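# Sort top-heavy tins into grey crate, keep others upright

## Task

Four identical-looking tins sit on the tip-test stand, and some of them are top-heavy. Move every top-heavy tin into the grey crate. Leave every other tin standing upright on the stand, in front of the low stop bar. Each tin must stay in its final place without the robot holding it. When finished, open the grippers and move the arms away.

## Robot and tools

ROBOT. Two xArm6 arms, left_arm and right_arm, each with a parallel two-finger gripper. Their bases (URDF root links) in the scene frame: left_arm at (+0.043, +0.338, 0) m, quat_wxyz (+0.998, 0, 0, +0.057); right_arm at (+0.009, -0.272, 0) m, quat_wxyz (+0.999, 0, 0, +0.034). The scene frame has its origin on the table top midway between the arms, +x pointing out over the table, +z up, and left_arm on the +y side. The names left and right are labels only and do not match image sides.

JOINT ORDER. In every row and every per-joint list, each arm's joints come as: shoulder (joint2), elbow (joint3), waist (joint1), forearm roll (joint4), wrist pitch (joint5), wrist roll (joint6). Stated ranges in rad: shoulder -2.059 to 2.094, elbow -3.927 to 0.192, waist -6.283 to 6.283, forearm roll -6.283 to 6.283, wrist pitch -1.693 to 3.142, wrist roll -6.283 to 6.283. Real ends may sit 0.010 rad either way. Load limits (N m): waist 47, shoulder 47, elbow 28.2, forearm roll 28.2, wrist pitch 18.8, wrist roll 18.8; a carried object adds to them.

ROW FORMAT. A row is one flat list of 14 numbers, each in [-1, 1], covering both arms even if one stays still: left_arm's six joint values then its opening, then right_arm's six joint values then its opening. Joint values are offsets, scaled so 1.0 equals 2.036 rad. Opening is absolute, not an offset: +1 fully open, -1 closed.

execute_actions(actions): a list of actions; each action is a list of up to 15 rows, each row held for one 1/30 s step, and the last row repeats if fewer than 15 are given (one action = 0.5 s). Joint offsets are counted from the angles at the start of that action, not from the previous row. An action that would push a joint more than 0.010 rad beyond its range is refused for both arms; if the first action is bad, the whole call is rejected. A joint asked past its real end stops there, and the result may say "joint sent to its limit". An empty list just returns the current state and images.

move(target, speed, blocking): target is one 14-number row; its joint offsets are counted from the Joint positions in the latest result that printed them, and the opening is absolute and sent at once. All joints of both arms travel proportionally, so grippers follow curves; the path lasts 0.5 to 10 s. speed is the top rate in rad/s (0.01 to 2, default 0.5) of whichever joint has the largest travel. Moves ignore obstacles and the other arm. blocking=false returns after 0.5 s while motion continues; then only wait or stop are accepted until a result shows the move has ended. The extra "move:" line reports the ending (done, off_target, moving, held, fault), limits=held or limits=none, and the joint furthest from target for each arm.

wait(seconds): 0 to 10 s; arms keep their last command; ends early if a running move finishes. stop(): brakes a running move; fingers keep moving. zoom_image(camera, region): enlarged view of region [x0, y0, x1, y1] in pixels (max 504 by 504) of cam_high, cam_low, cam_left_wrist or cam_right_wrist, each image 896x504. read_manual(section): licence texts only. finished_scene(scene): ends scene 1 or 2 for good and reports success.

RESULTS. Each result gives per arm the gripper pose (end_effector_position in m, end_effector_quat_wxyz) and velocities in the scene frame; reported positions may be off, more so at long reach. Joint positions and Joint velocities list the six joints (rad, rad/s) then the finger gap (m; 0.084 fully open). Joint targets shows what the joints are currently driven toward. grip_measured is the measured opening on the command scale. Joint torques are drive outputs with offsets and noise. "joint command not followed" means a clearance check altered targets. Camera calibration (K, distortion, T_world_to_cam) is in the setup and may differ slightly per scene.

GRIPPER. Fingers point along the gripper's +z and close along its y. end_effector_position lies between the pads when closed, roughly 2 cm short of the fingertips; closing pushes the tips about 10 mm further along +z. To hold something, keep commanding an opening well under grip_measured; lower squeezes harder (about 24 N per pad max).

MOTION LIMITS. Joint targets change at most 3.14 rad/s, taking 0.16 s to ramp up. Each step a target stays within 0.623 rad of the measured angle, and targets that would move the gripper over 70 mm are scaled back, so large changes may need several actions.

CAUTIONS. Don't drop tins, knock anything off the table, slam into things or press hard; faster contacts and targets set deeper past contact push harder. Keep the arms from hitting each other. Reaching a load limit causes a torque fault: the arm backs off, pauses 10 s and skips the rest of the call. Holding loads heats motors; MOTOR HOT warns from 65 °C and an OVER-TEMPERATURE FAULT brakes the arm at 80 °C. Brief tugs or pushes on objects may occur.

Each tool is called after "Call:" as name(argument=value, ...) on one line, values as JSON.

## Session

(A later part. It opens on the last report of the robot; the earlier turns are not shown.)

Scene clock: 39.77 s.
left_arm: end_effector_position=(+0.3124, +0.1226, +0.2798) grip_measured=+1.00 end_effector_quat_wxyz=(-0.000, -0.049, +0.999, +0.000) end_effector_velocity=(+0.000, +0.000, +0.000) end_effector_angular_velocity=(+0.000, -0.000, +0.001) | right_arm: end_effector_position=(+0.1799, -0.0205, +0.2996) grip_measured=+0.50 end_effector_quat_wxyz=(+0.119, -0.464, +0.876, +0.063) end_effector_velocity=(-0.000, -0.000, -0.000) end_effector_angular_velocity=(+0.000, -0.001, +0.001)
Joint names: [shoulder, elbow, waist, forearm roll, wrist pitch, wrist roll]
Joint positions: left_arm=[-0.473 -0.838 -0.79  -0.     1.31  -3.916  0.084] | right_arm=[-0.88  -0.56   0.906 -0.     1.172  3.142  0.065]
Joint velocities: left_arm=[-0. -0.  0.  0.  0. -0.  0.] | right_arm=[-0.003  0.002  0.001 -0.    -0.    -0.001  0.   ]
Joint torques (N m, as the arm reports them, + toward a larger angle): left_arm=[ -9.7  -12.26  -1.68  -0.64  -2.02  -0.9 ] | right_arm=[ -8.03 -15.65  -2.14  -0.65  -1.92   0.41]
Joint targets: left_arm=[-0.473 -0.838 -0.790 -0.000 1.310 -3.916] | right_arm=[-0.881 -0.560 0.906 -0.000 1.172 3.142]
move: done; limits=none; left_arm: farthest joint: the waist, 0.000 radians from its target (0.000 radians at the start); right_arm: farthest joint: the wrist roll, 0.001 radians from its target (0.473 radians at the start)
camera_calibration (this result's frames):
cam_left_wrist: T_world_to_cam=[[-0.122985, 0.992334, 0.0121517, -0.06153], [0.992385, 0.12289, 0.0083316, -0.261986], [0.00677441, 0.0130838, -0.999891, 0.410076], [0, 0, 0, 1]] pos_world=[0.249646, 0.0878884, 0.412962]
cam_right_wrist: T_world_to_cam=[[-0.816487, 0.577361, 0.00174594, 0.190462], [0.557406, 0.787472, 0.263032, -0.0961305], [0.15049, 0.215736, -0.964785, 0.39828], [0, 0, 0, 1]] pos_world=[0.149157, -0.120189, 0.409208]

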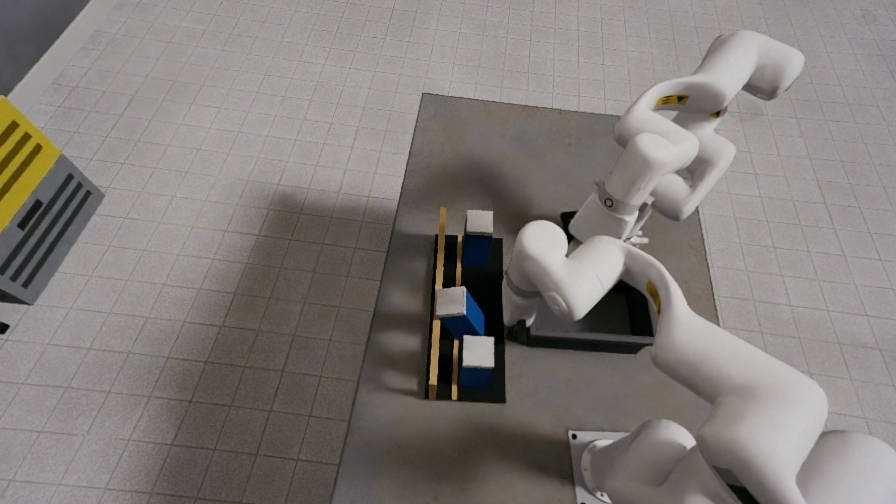

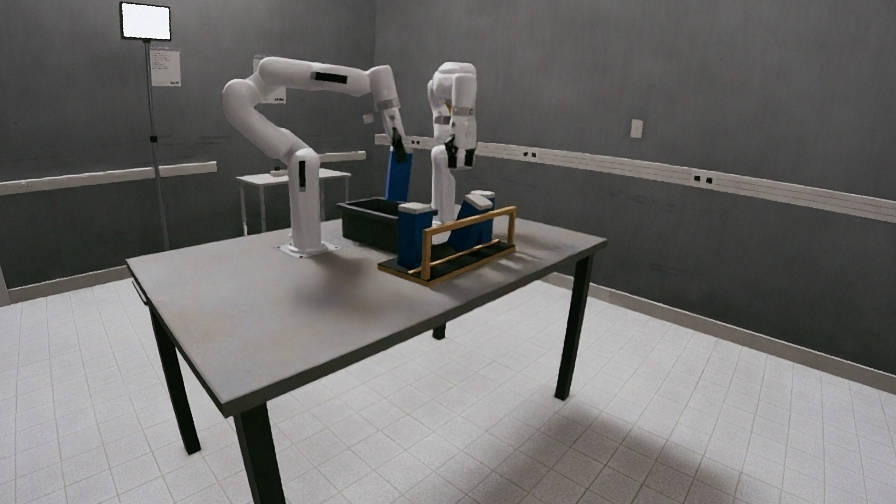

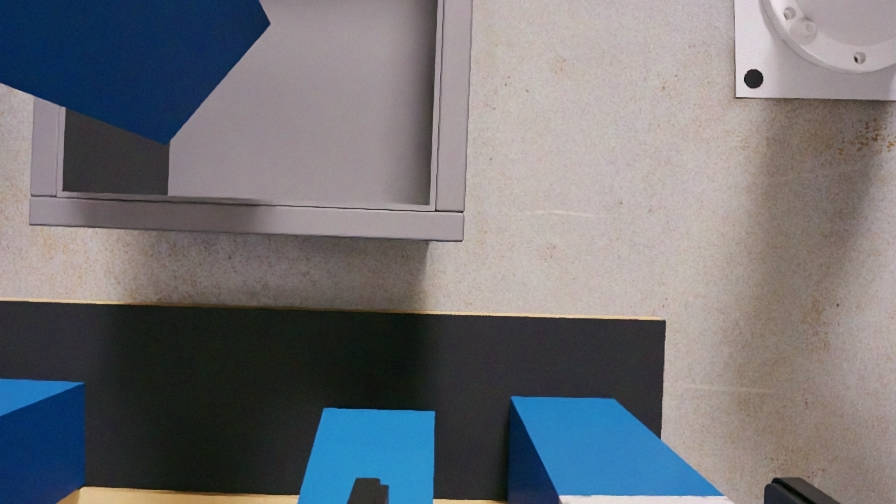

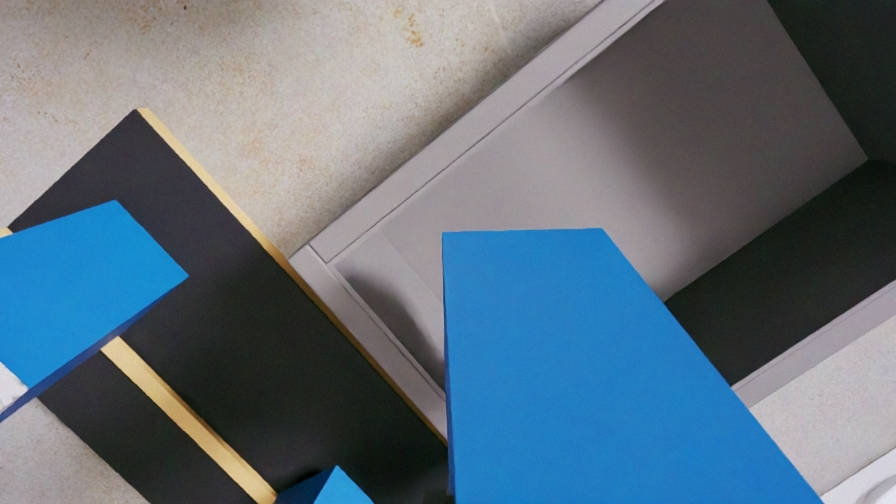

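Call:
move(target=[0.2244,-0.2136,0.024,0,-0.0103,0.0404,1,0.027,0.1588,0,0,-0.222,0,-0.2], speed=0.4)

Call:
zoom_image(camera="cam_low", region=[280, 60, 560, 300])

Scene clock: 43.30 s.
left_arm: end_effector_position=(+0.4280, +0.0597, +0.2798) grip_measured=+1.00 end_effector_quat_wxyz=(-0.000, -0.033, +0.999, +0.000) end_effector_velocity=(+0.000, -0.000, -0.001) end_effector_angular_velocity=(+0.001, +0.002, +0.000) | right_arm: end_effector_position=(+0.1888, -0.0074, +0.1891) grip_measured=+0.50 end_effector_quat_wxyz=(+0.151, -0.461, +0.871, +0.080) end_effector_velocity=(-0.000, -0.000, -0.001) end_effector_angular_velocity=(-0.001, +0.001, +0.000)
Joint names: [shoulder, elbow, waist, forearm roll, wrist pitch, wrist roll]
Joint positions: left_arm=[-0.016 -1.272 -0.741 -0.     1.29  -3.833  0.084] | right_arm=[-0.826 -0.237  0.906 -0.     0.72   3.142  0.065]
Joint velocities: left_arm=[ 0.004 -0.002  0.001 -0.001  0.     0.001 -0.   ] | right_arm=[ 0.     0.003  0.001  0.    -0.002  0.     0.   ]
Joint torques (N m, as the arm reports them, + toward a larger angle): left_arm=[-18.21 -12.29  -1.86  -0.74  -1.98  -1.02] | right_arm=[ -9.11 -15.6   -2.08  -0.57  -2.12   0.38]
Joint targets: left_arm=[-0.016 -1.272 -0.741 -0.000 1.290 -3.833] | right_arm=[-0.825 -0.237 0.906 -0.000 0.720 3.142]
move: done; limits=none; left_arm: farthest joint: the elbow, 0.001 radians from its target (0.435 radians at the start); right_arm: farthest joint: the shoulder, 0.001 radians from its target (0.056 radians at the start)
camera_calibration (this result's frames):
cam_left_wrist: T_world_to_cam=[[-0.0897718, 0.995882, 0.0126632, 0.000565124], [0.995941, 0.089679, 0.00771378, -0.368357], [0.00654639, 0.0133043, -0.99989, 0.410183], [0, 0, 0, 1]] pos_world=[0.364227, 0.0270139, 0.412972]
cam_right_wrist: T_world_to_cam=[[-0.816647, 0.577129, 0.00318485, 0.190087], [0.544939, 0.769255, 0.333598, -0.0934604], [0.190079, 0.274168, -0.94271, 0.276323], [0, 0, 0, 1]] pos_world=[0.153641, -0.113569, 0.291065]

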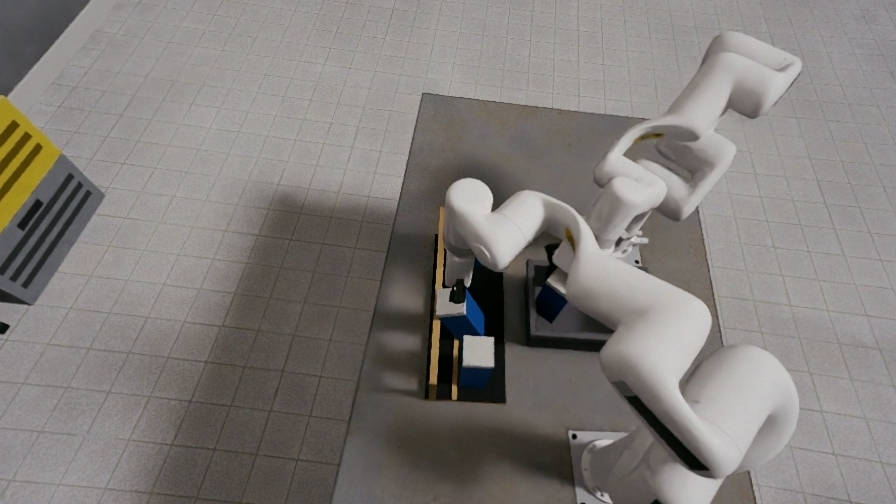

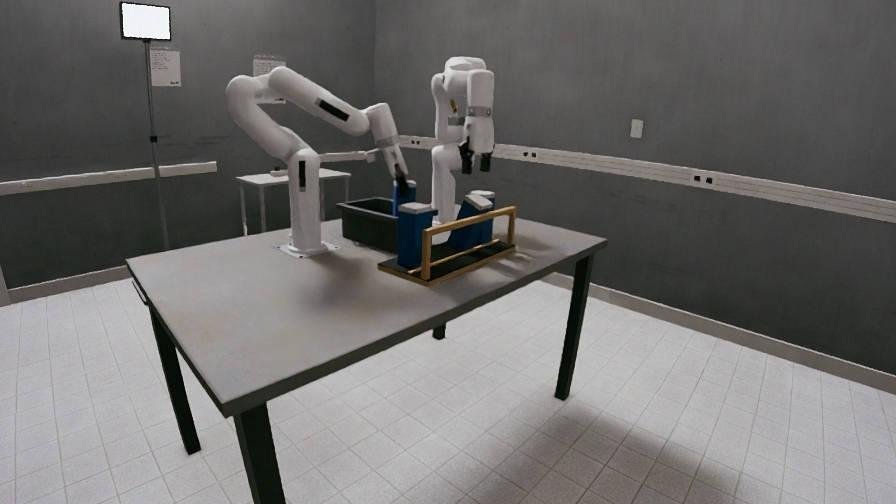

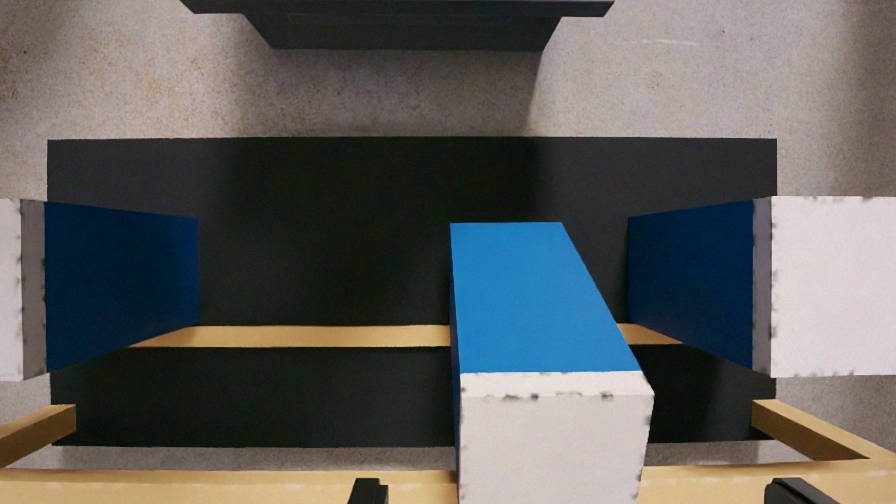

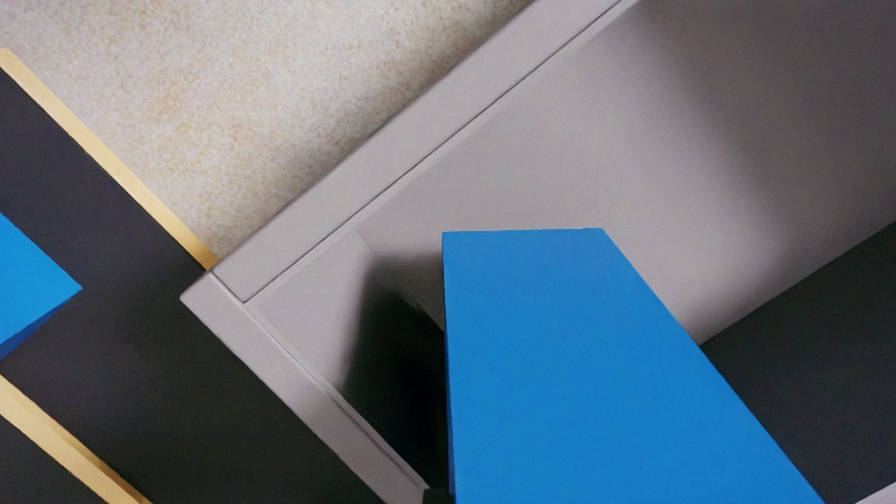

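Region (280, 60, 560, 300) of cam_low's 896x504 image, scaled by 1.800, with more detail than that image has; it fills the top 432 rows of this view, and the rest is white.

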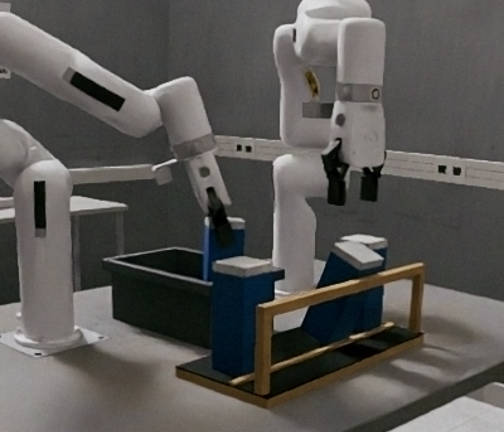

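Call:
move(target=[0.0426,0.1153,0.007,0,-0.1579,0.007,1,0.0047,0.027,0,0,-0.0317,0,-0.2], speed=0.3)

Call:
move(target=[0,0,0,0,0,0,-0.2,0,0,0,0,0,0,1])

Call:
zoom_image(camera="cam_low", region=[280, 60, 560, 300])

Scene clock: 49.50 s.
left_arm: end_effector_position=(+0.4320, +0.0651, +0.1651) grip_measured=+1.00 end_effector_quat_wxyz=(-0.000, -0.033, +0.999, +0.000) end_effector_velocity=(-0.001, +0.001, -0.002) end_effector_angular_velocity=(+0.003, +0.003, -0.001) | right_arm: end_effector_position=(+0.1861, -0.0114, +0.1693) grip_measured=+0.50 end_effector_quat_wxyz=(+0.151, -0.461, +0.871, +0.080) end_effector_velocity=(+0.000, -0.000, -0.000) end_effector_angular_velocity=(-0.001, +0.001, -0.001)
Joint names: [shoulder, elbow, waist, forearm roll, wrist pitch, wrist roll]
Joint positions: left_arm=[ 0.07  -1.038 -0.727 -0.     0.968 -3.819  0.084] | right_arm=[-0.816 -0.182  0.906 -0.     0.655  3.142  0.065]
Joint velocities: left_arm=[ 0.001  0.005 -0.     0.    -0.002  0.     0.   ] | right_arm=[-0.     0.001 -0.001  0.     0.    -0.    -0.   ]
Joint torques (N m, as the arm reports them, + toward a larger angle): left_arm=[-19.12 -11.35  -1.66  -0.47  -2.    -0.86] | right_arm=[ -8.87 -15.36  -2.07  -0.64  -2.1    0.39]
Joint targets: left_arm=[0.070 -1.037 -0.727 -0.000 0.968 -3.819] | right_arm=[-0.816 -0.182 0.906 -0.000 0.655 3.142]
move: done; limits=none; left_arm: farthest joint: the shoulder, 0.001 radians from its target (0.087 radians at the start); right_arm: farthest joint: the waist, 0.000 radians from its target (0.000 radians at the start)
camera_calibration (this result's frames):
cam_left_wrist: T_world_to_cam=[[-0.0898105, 0.995882, 0.0123566, -0.00299091], [0.995935, 0.0897149, 0.00808221, -0.372009], [0.00694036, 0.0130322, -0.999891, 0.295254], [0, 0, 0, 1]] pos_world=[0.368179, 0.0325055, 0.298266]
cam_right_wrist: T_world_to_cam=[[-0.816654, 0.577118, 0.00319339, 0.190238], [0.544916, 0.769241, 0.333669, -0.0823073], [0.19011, 0.274232, -0.942685, 0.259222], [0, 0, 0, 1]] pos_world=[0.150928, -0.117563, 0.271221]

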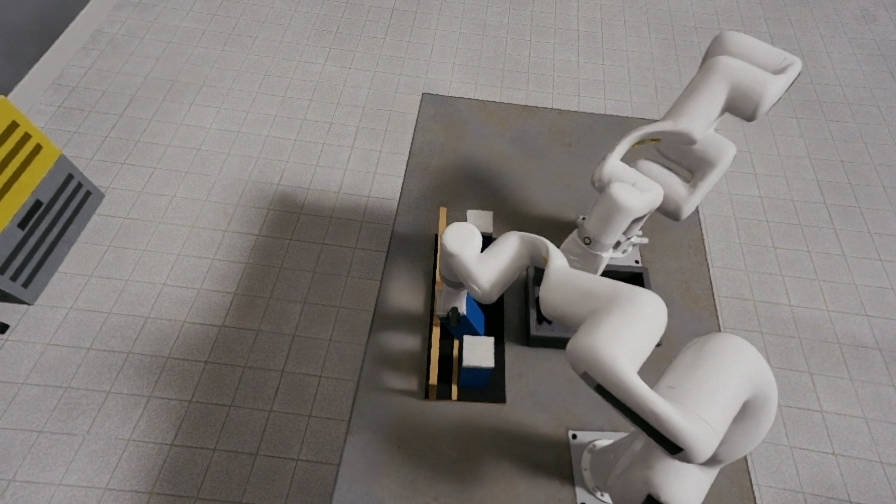

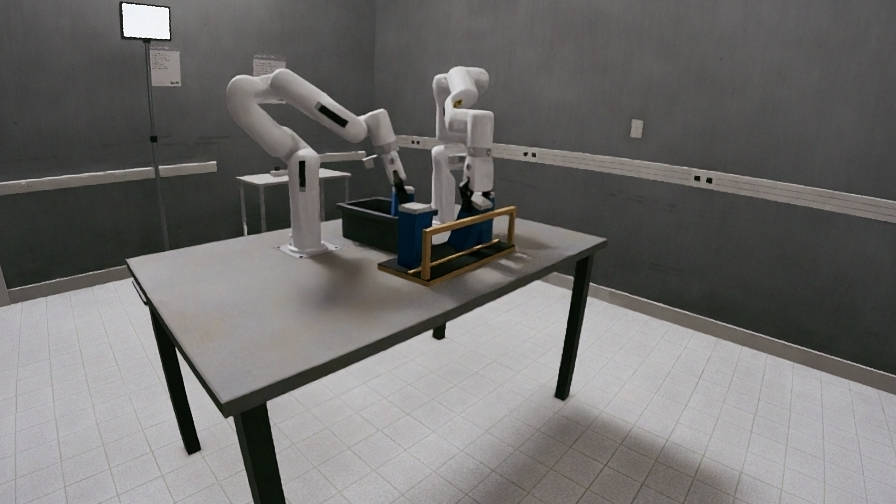

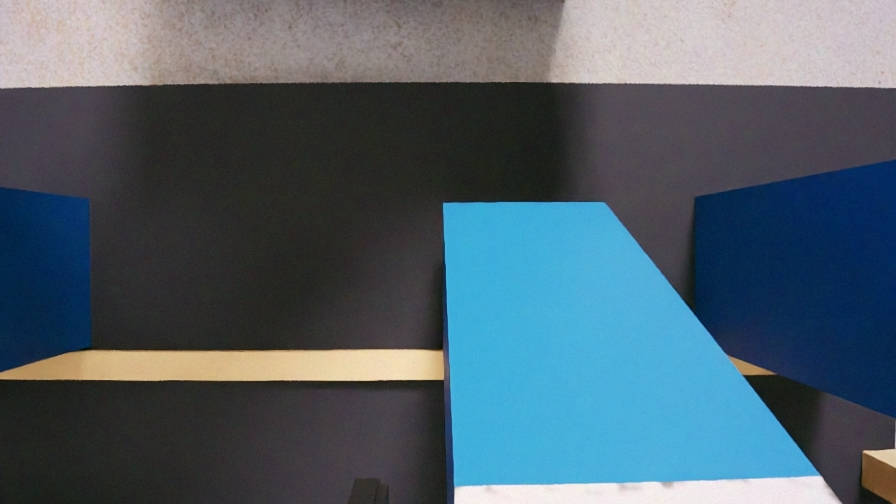

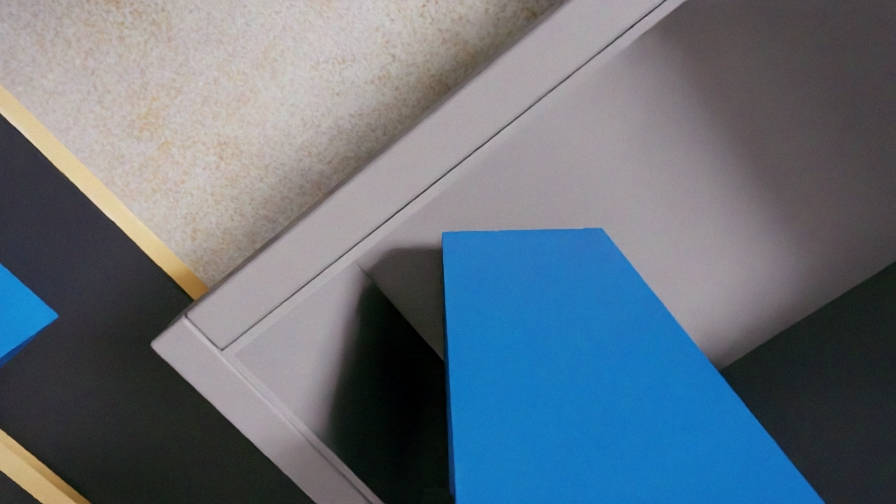

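Scene clock: 50.00 s.
left_arm: end_effector_position=(+0.4320, +0.0652, +0.1652) grip_measured=+0.48 end_effector_quat_wxyz=(-0.000, -0.033, +0.999, +0.000) end_effector_velocity=(+0.000, -0.001, +0.001) end_effector_angular_velocity=(-0.002, -0.002, -0.000) | right_arm: end_effector_position=(+0.1861, -0.0114, +0.1693) grip_measured=+1.00 end_effector_quat_wxyz=(+0.151, -0.461, +0.871, +0.080) end_effector_velocity=(-0.000, -0.000, -0.000) end_effector_angular_velocity=(-0.002, +0.000, +0.000)
Joint names: [shoulder, elbow, waist, forearm roll, wrist pitch, wrist roll]
Joint positions: left_arm=[ 0.07  -1.038 -0.727 -0.     0.969 -3.819  0.064] | right_arm=[-0.816 -0.182  0.906 -0.     0.655  3.142  0.084]
Joint velocities: left_arm=[-0.001 -0.001 -0.001 -0.    -0.001 -0.     0.   ] | right_arm=[ 0.     0.    -0.    -0.001  0.001  0.    -0.   ]
Joint torques (N m, as the arm reports them, + toward a larger angle): left_arm=[-18.47 -11.53  -2.15  -0.96  -2.44  -0.84] | right_arm=[ -7.64 -14.03  -1.99  -0.54  -1.74   0.42]
Joint targets: left_arm=[0.070 -1.038 -0.727 -0.000 0.968 -3.819] | right_arm=[-0.816 -0.182 0.906 -0.000 0.655 3.142]
move: done; limits=none; left_arm: farthest joint: the wrist pitch, 0.001 radians from its target (0.000 radians at the start); right_arm: farthest joint: the waist, 0.000 radians from its target (0.000 radians at the start)
camera_calibration (this result's frames):
cam_left_wrist: T_world_to_cam=[[-0.0898964, 0.995874, 0.0124246, -0.00303909], [0.995927, 0.0897996, 0.00813752, -0.37206], [0.00698822, 0.0131055, -0.99989, 0.295288], [0, 0, 0, 1]] pos_world=[0.368207, 0.0325675, 0.29832]
cam_right_wrist: T_world_to_cam=[[-0.816643, 0.577134, 0.00322964, 0.19022], [0.544944, 0.769226, 0.333658, -0.0822994], [0.190081, 0.27424, -0.942689, 0.259228], [0, 0, 0, 1]] pos_world=[0.150916, -0.117566, 0.271217]

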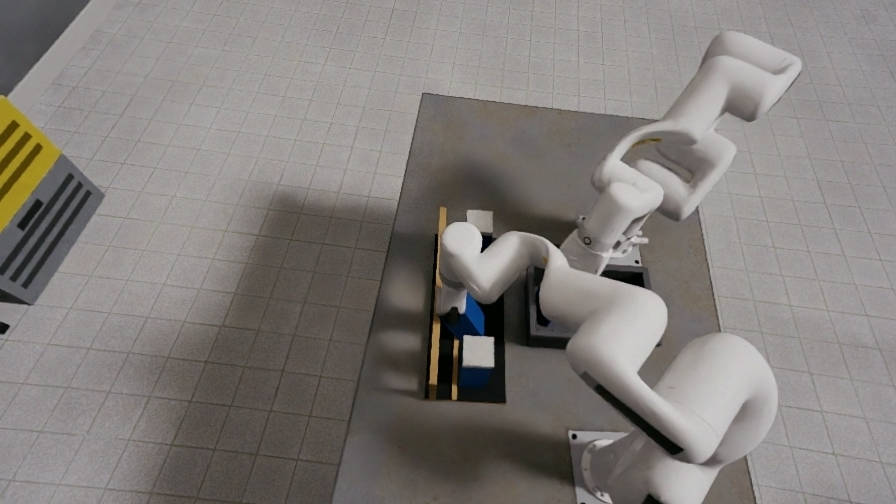

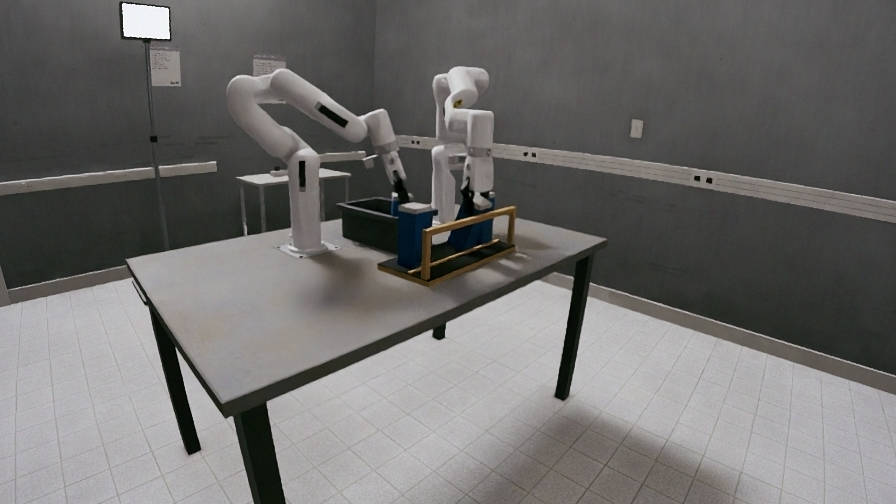

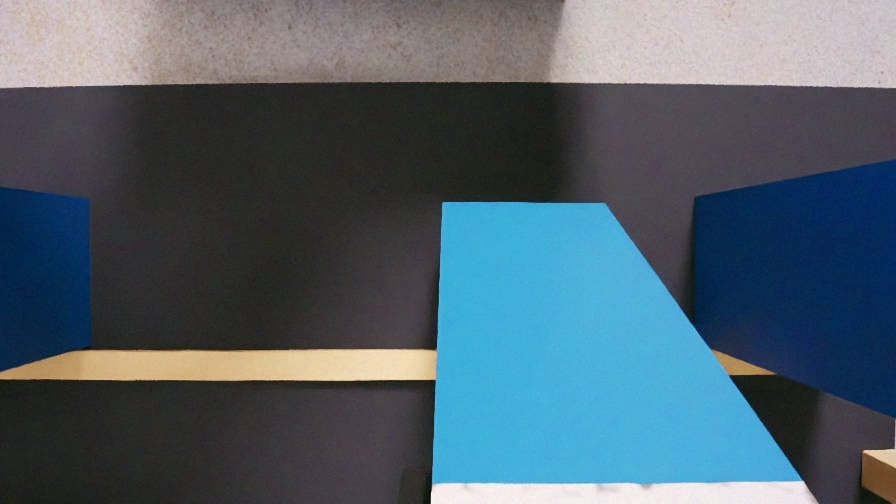

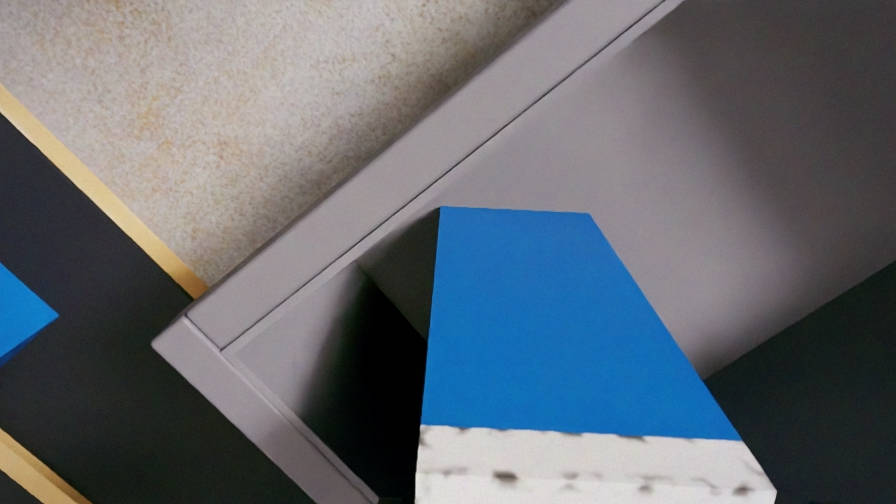

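Region (280, 60, 560, 300) of cam_low's 896x504 image, scaled by 1.800, with more detail than that image has; it fills the top 432 rows of this view, and the rest is white.

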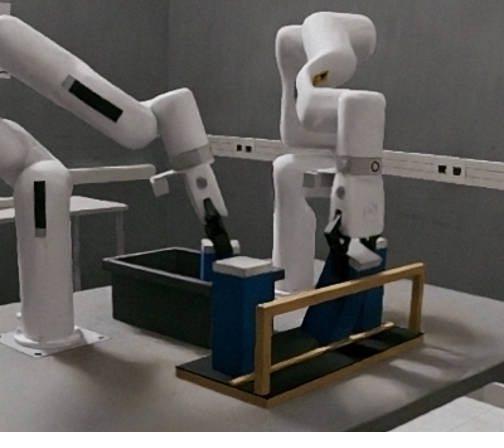

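Call:
move(target=[-0.0652,-0.2019,-0.0139,0,0.2667,-0.0142,-0.2,-0.0314,-0.1857,0,0,0.2186,0,1], speed=0.5)

Call:
move(target=[-0.3785,0.3547,-0.4156,0,-0.1432,0.3470,-0.2,0,0,-0.5894,0,0,0,1], speed=0.7)

Call:
zoom_image(camera="cam_low", region=[280, 60, 560, 300])

Scene clock: 53.33 s.
left_arm: end_effector_position=(+0.4105, +0.0645, +0.3597) grip_measured=+0.48 end_effector_quat_wxyz=(-0.000, -0.033, +0.999, +0.000) end_effector_velocity=(-0.000, +0.000, +0.002) end_effector_angular_velocity=(-0.001, -0.003, -0.000) | right_arm: end_effector_position=(+0.1886, -0.0076, +0.3099) grip_measured=+1.00 end_effector_quat_wxyz=(+0.149, -0.461, +0.871, +0.079) end_effector_velocity=(-0.000, +0.001, +0.001) end_effector_angular_velocity=(+0.001, -0.001, +0.003)
Joint names: [shoulder, elbow, waist, forearm roll, wrist pitch, wrist roll]
Joint positions: left_arm=[-0.062 -1.449 -0.755 -0.     1.511 -3.848  0.064] | right_arm=[-0.88  -0.56   0.906 -0.     1.1    3.142  0.084]
Joint velocities: left_arm=[-0.002 -0.003 -0.     0.001  0.002 -0.     0.   ] | right_arm=[ 0.    -0.002  0.002  0.     0.    -0.     0.   ]
Joint torques (N m, as the arm reports them, + toward a larger angle): left_arm=[-18.14 -12.98  -1.65  -0.63  -2.48  -0.96] | right_arm=[ -6.93 -14.24  -2.    -0.61  -1.63   0.45]
Joint targets: left_arm=[-0.063 -1.449 -0.755 -0.000 1.511 -3.848] | right_arm=[-0.880 -0.560 0.906 -0.000 1.100 3.142]
move: done; limits=none; left_arm: farthest joint: the waist, 0.001 radians from its target (0.029 radians at the start); right_arm: farthest joint: the waist, 0.000 radians from its target (0.000 radians at the start)
camera_calibration (this result's frames):
cam_left_wrist: T_world_to_cam=[[-0.0905004, 0.995822, 0.0122095, -0.00640057], [0.99587, 0.0904018, 0.00839608, -0.3522], [0.00725723, 0.012919, -0.99989, 0.489832], [0, 0, 0, 1]] pos_world=[0.346611, 0.0318852, 0.492814]
cam_right_wrist: T_world_to_cam=[[-0.816589, 0.577211, 0.00313831, 0.189717], [0.545627, 0.77011, 0.330486, -0.1326], [0.188343, 0.271584, -0.943806, 0.39095], [0, 0, 0, 1]] pos_world=[0.153639, -0.113566, 0.412208]

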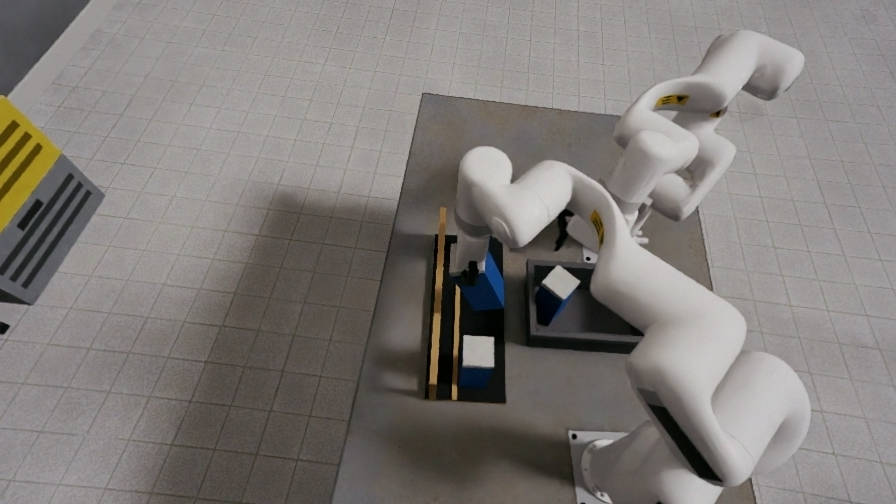

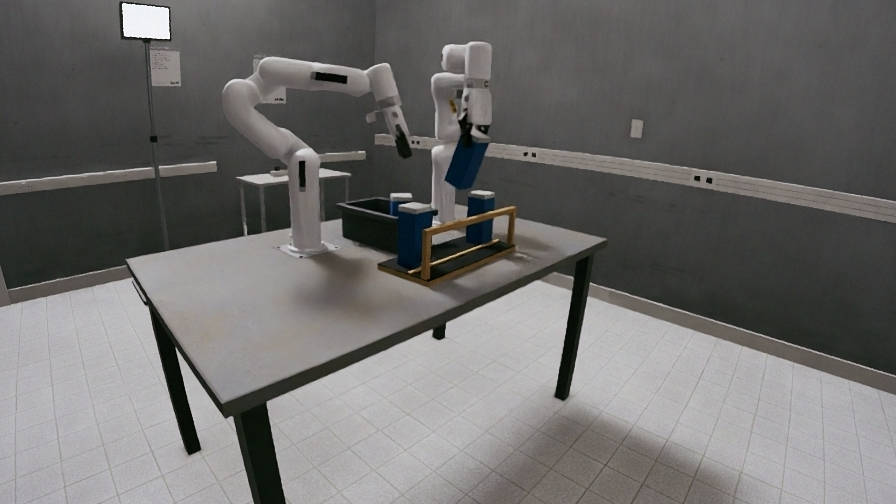

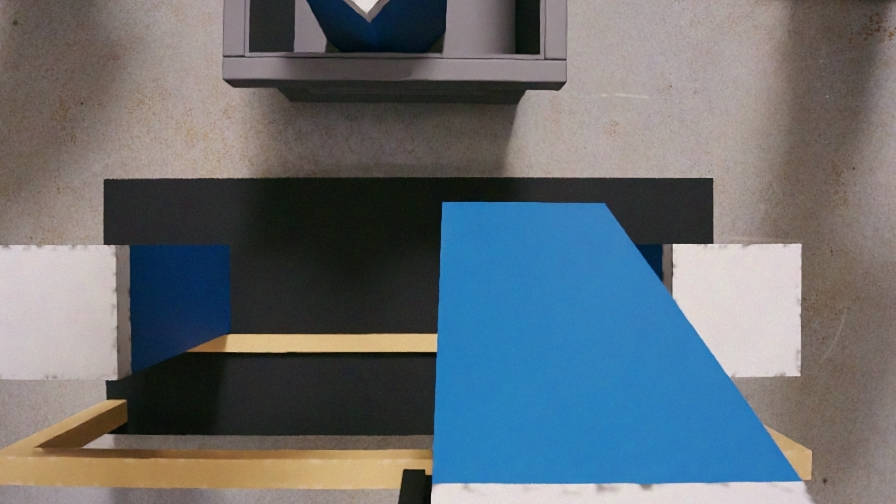

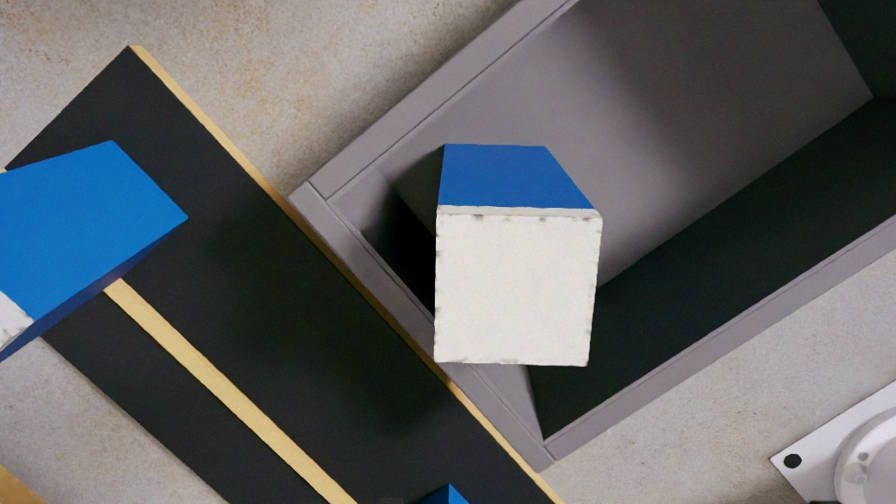

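Scene clock: 55.73 s.
left_arm: end_effector_position=(+0.0706, +0.0151, +0.3598) grip_measured=+0.48 end_effector_quat_wxyz=(+0.124, +0.667, +0.726, -0.114) end_effector_velocity=(-0.001, +0.000, -0.000) end_effector_angular_velocity=(+0.000, -0.000, -0.005) | right_arm: end_effector_position=(+0.3208, -0.3437, +0.3099) grip_measured=+1.00 end_effector_quat_wxyz=(+0.168, +0.111, +0.979, -0.019) end_effector_velocity=(-0.000, -0.002, -0.000) end_effector_angular_velocity=(-0.000, +0.000, -0.005)
Joint names: [shoulder, elbow, waist, forearm roll, wrist pitch, wrist roll]
Joint positions: left_arm=[-0.833 -0.727 -1.6   -0.     1.22  -3.142  0.064] | right_arm=[-0.88  -0.56  -0.294 -0.     1.1    3.142  0.084]
Joint velocities: left_arm=[-0.002  0.002 -0.003 -0.    -0.     0.002  0.   ] | right_arm=[ 0.001  0.    -0.005 -0.    -0.001 -0.     0.   ]
Joint torques (N m, as the arm reports them, + toward a larger angle): left_arm=[ -4.57 -13.57  -1.93  -0.46  -3.41  -0.76] | right_arm=[ -6.87 -14.32  -2.12  -0.6   -1.69   0.44]
Joint targets: left_arm=[-0.833 -0.727 -1.601 -0.000 1.220 -3.142] | right_arm=[-0.880 -0.560 -0.294 -0.000 1.100 3.142]
move: done; limits=none; left_arm: farthest joint: the waist, 0.001 radians from its target (0.846 radians at the start); right_arm: farthest joint: the waist, 0.000 radians from its target (1.200 radians at the start)
camera_calibration (this result's frames):
cam_left_wrist: T_world_to_cam=[[0.993716, 0.111889, 0.00307937, -0.047847], [0.104136, -0.934248, 0.341081, -0.0505317], [0.0410401, -0.338617, -0.940029, 0.474434], [0, 0, 0, 1]] pos_world=[0.0333377, 0.118796, 0.463364]
cam_right_wrist: T_world_to_cam=[[0.241406, 0.970419, 0.00315563, 0.287382], [0.915643, -0.228854, 0.330489, -0.407997], [0.321435, -0.0768924, -0.943805, 0.294845], [0, 0, 0, 1]] pos_world=[0.209431, -0.349581, 0.412208]

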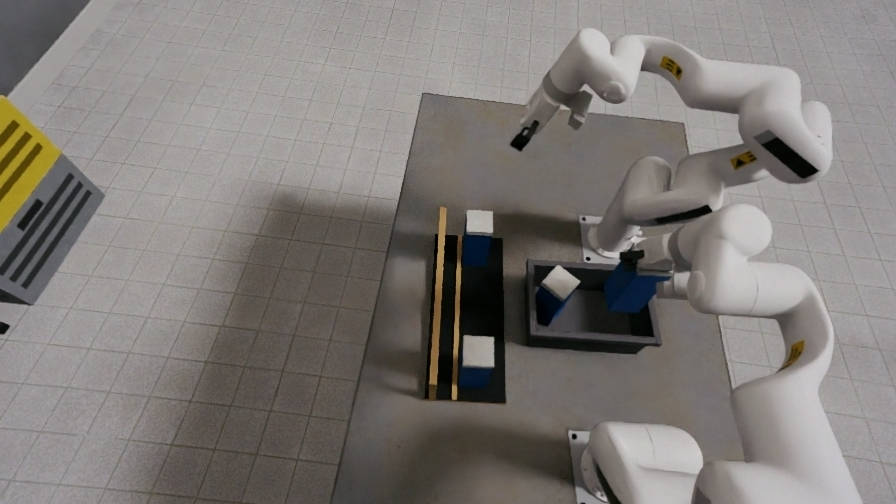

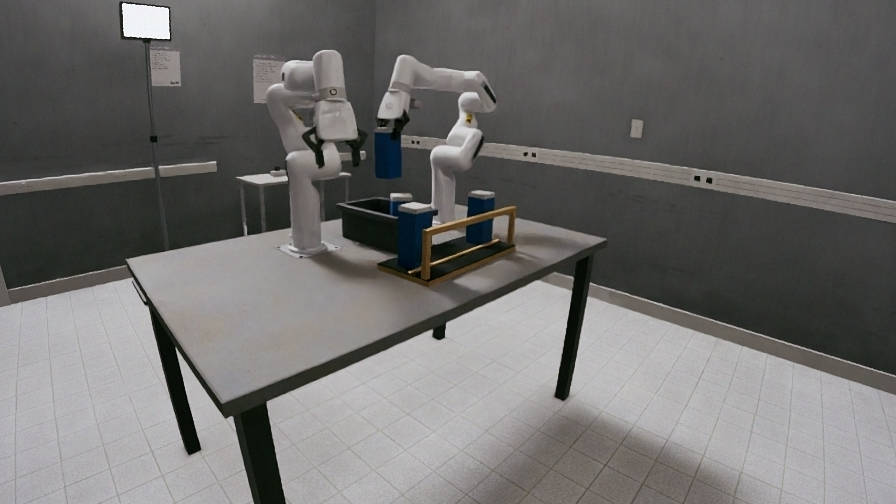

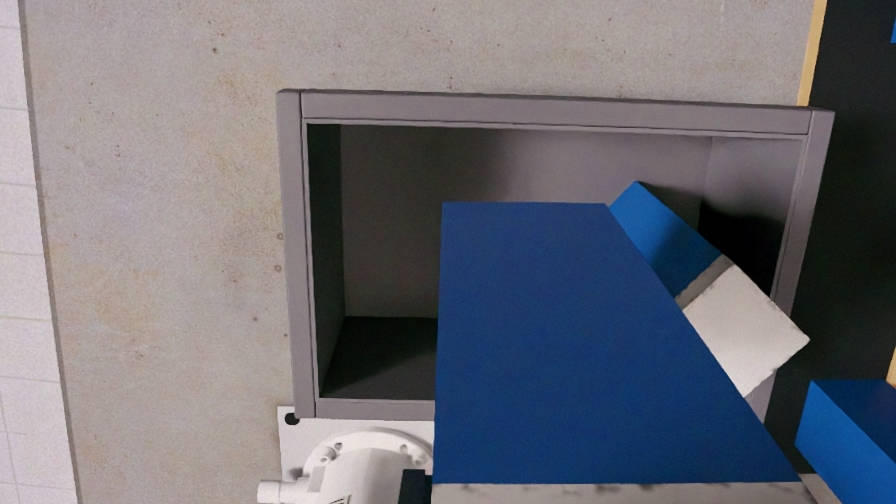

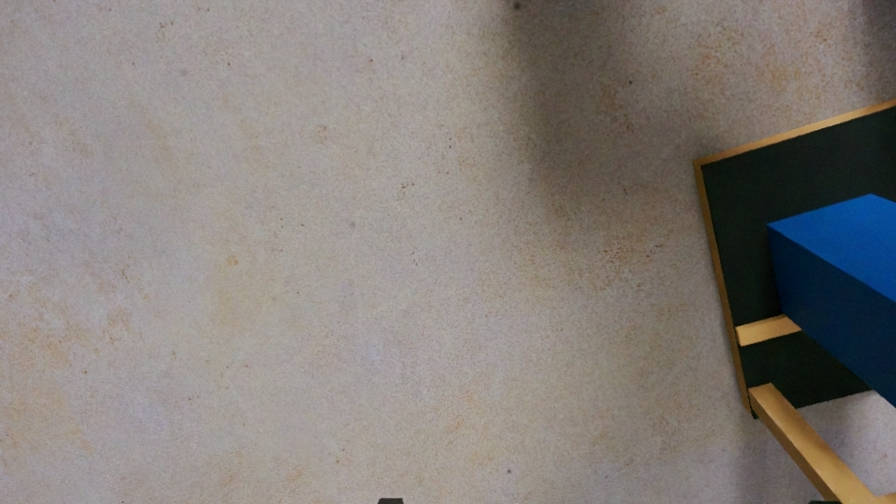

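Region (280, 60, 560, 300) of cam_low's 896x504 image, scaled by 1.800, with more detail than that image has; it fills the top 432 rows of this view, and the rest is white.

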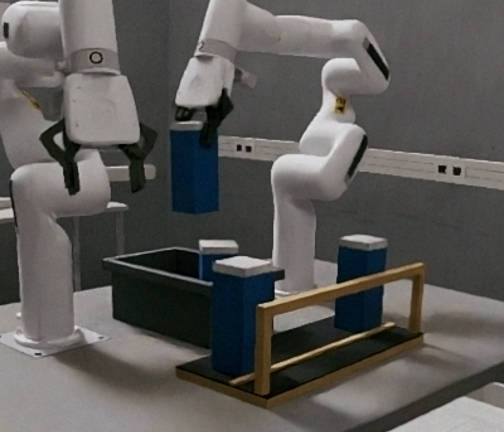

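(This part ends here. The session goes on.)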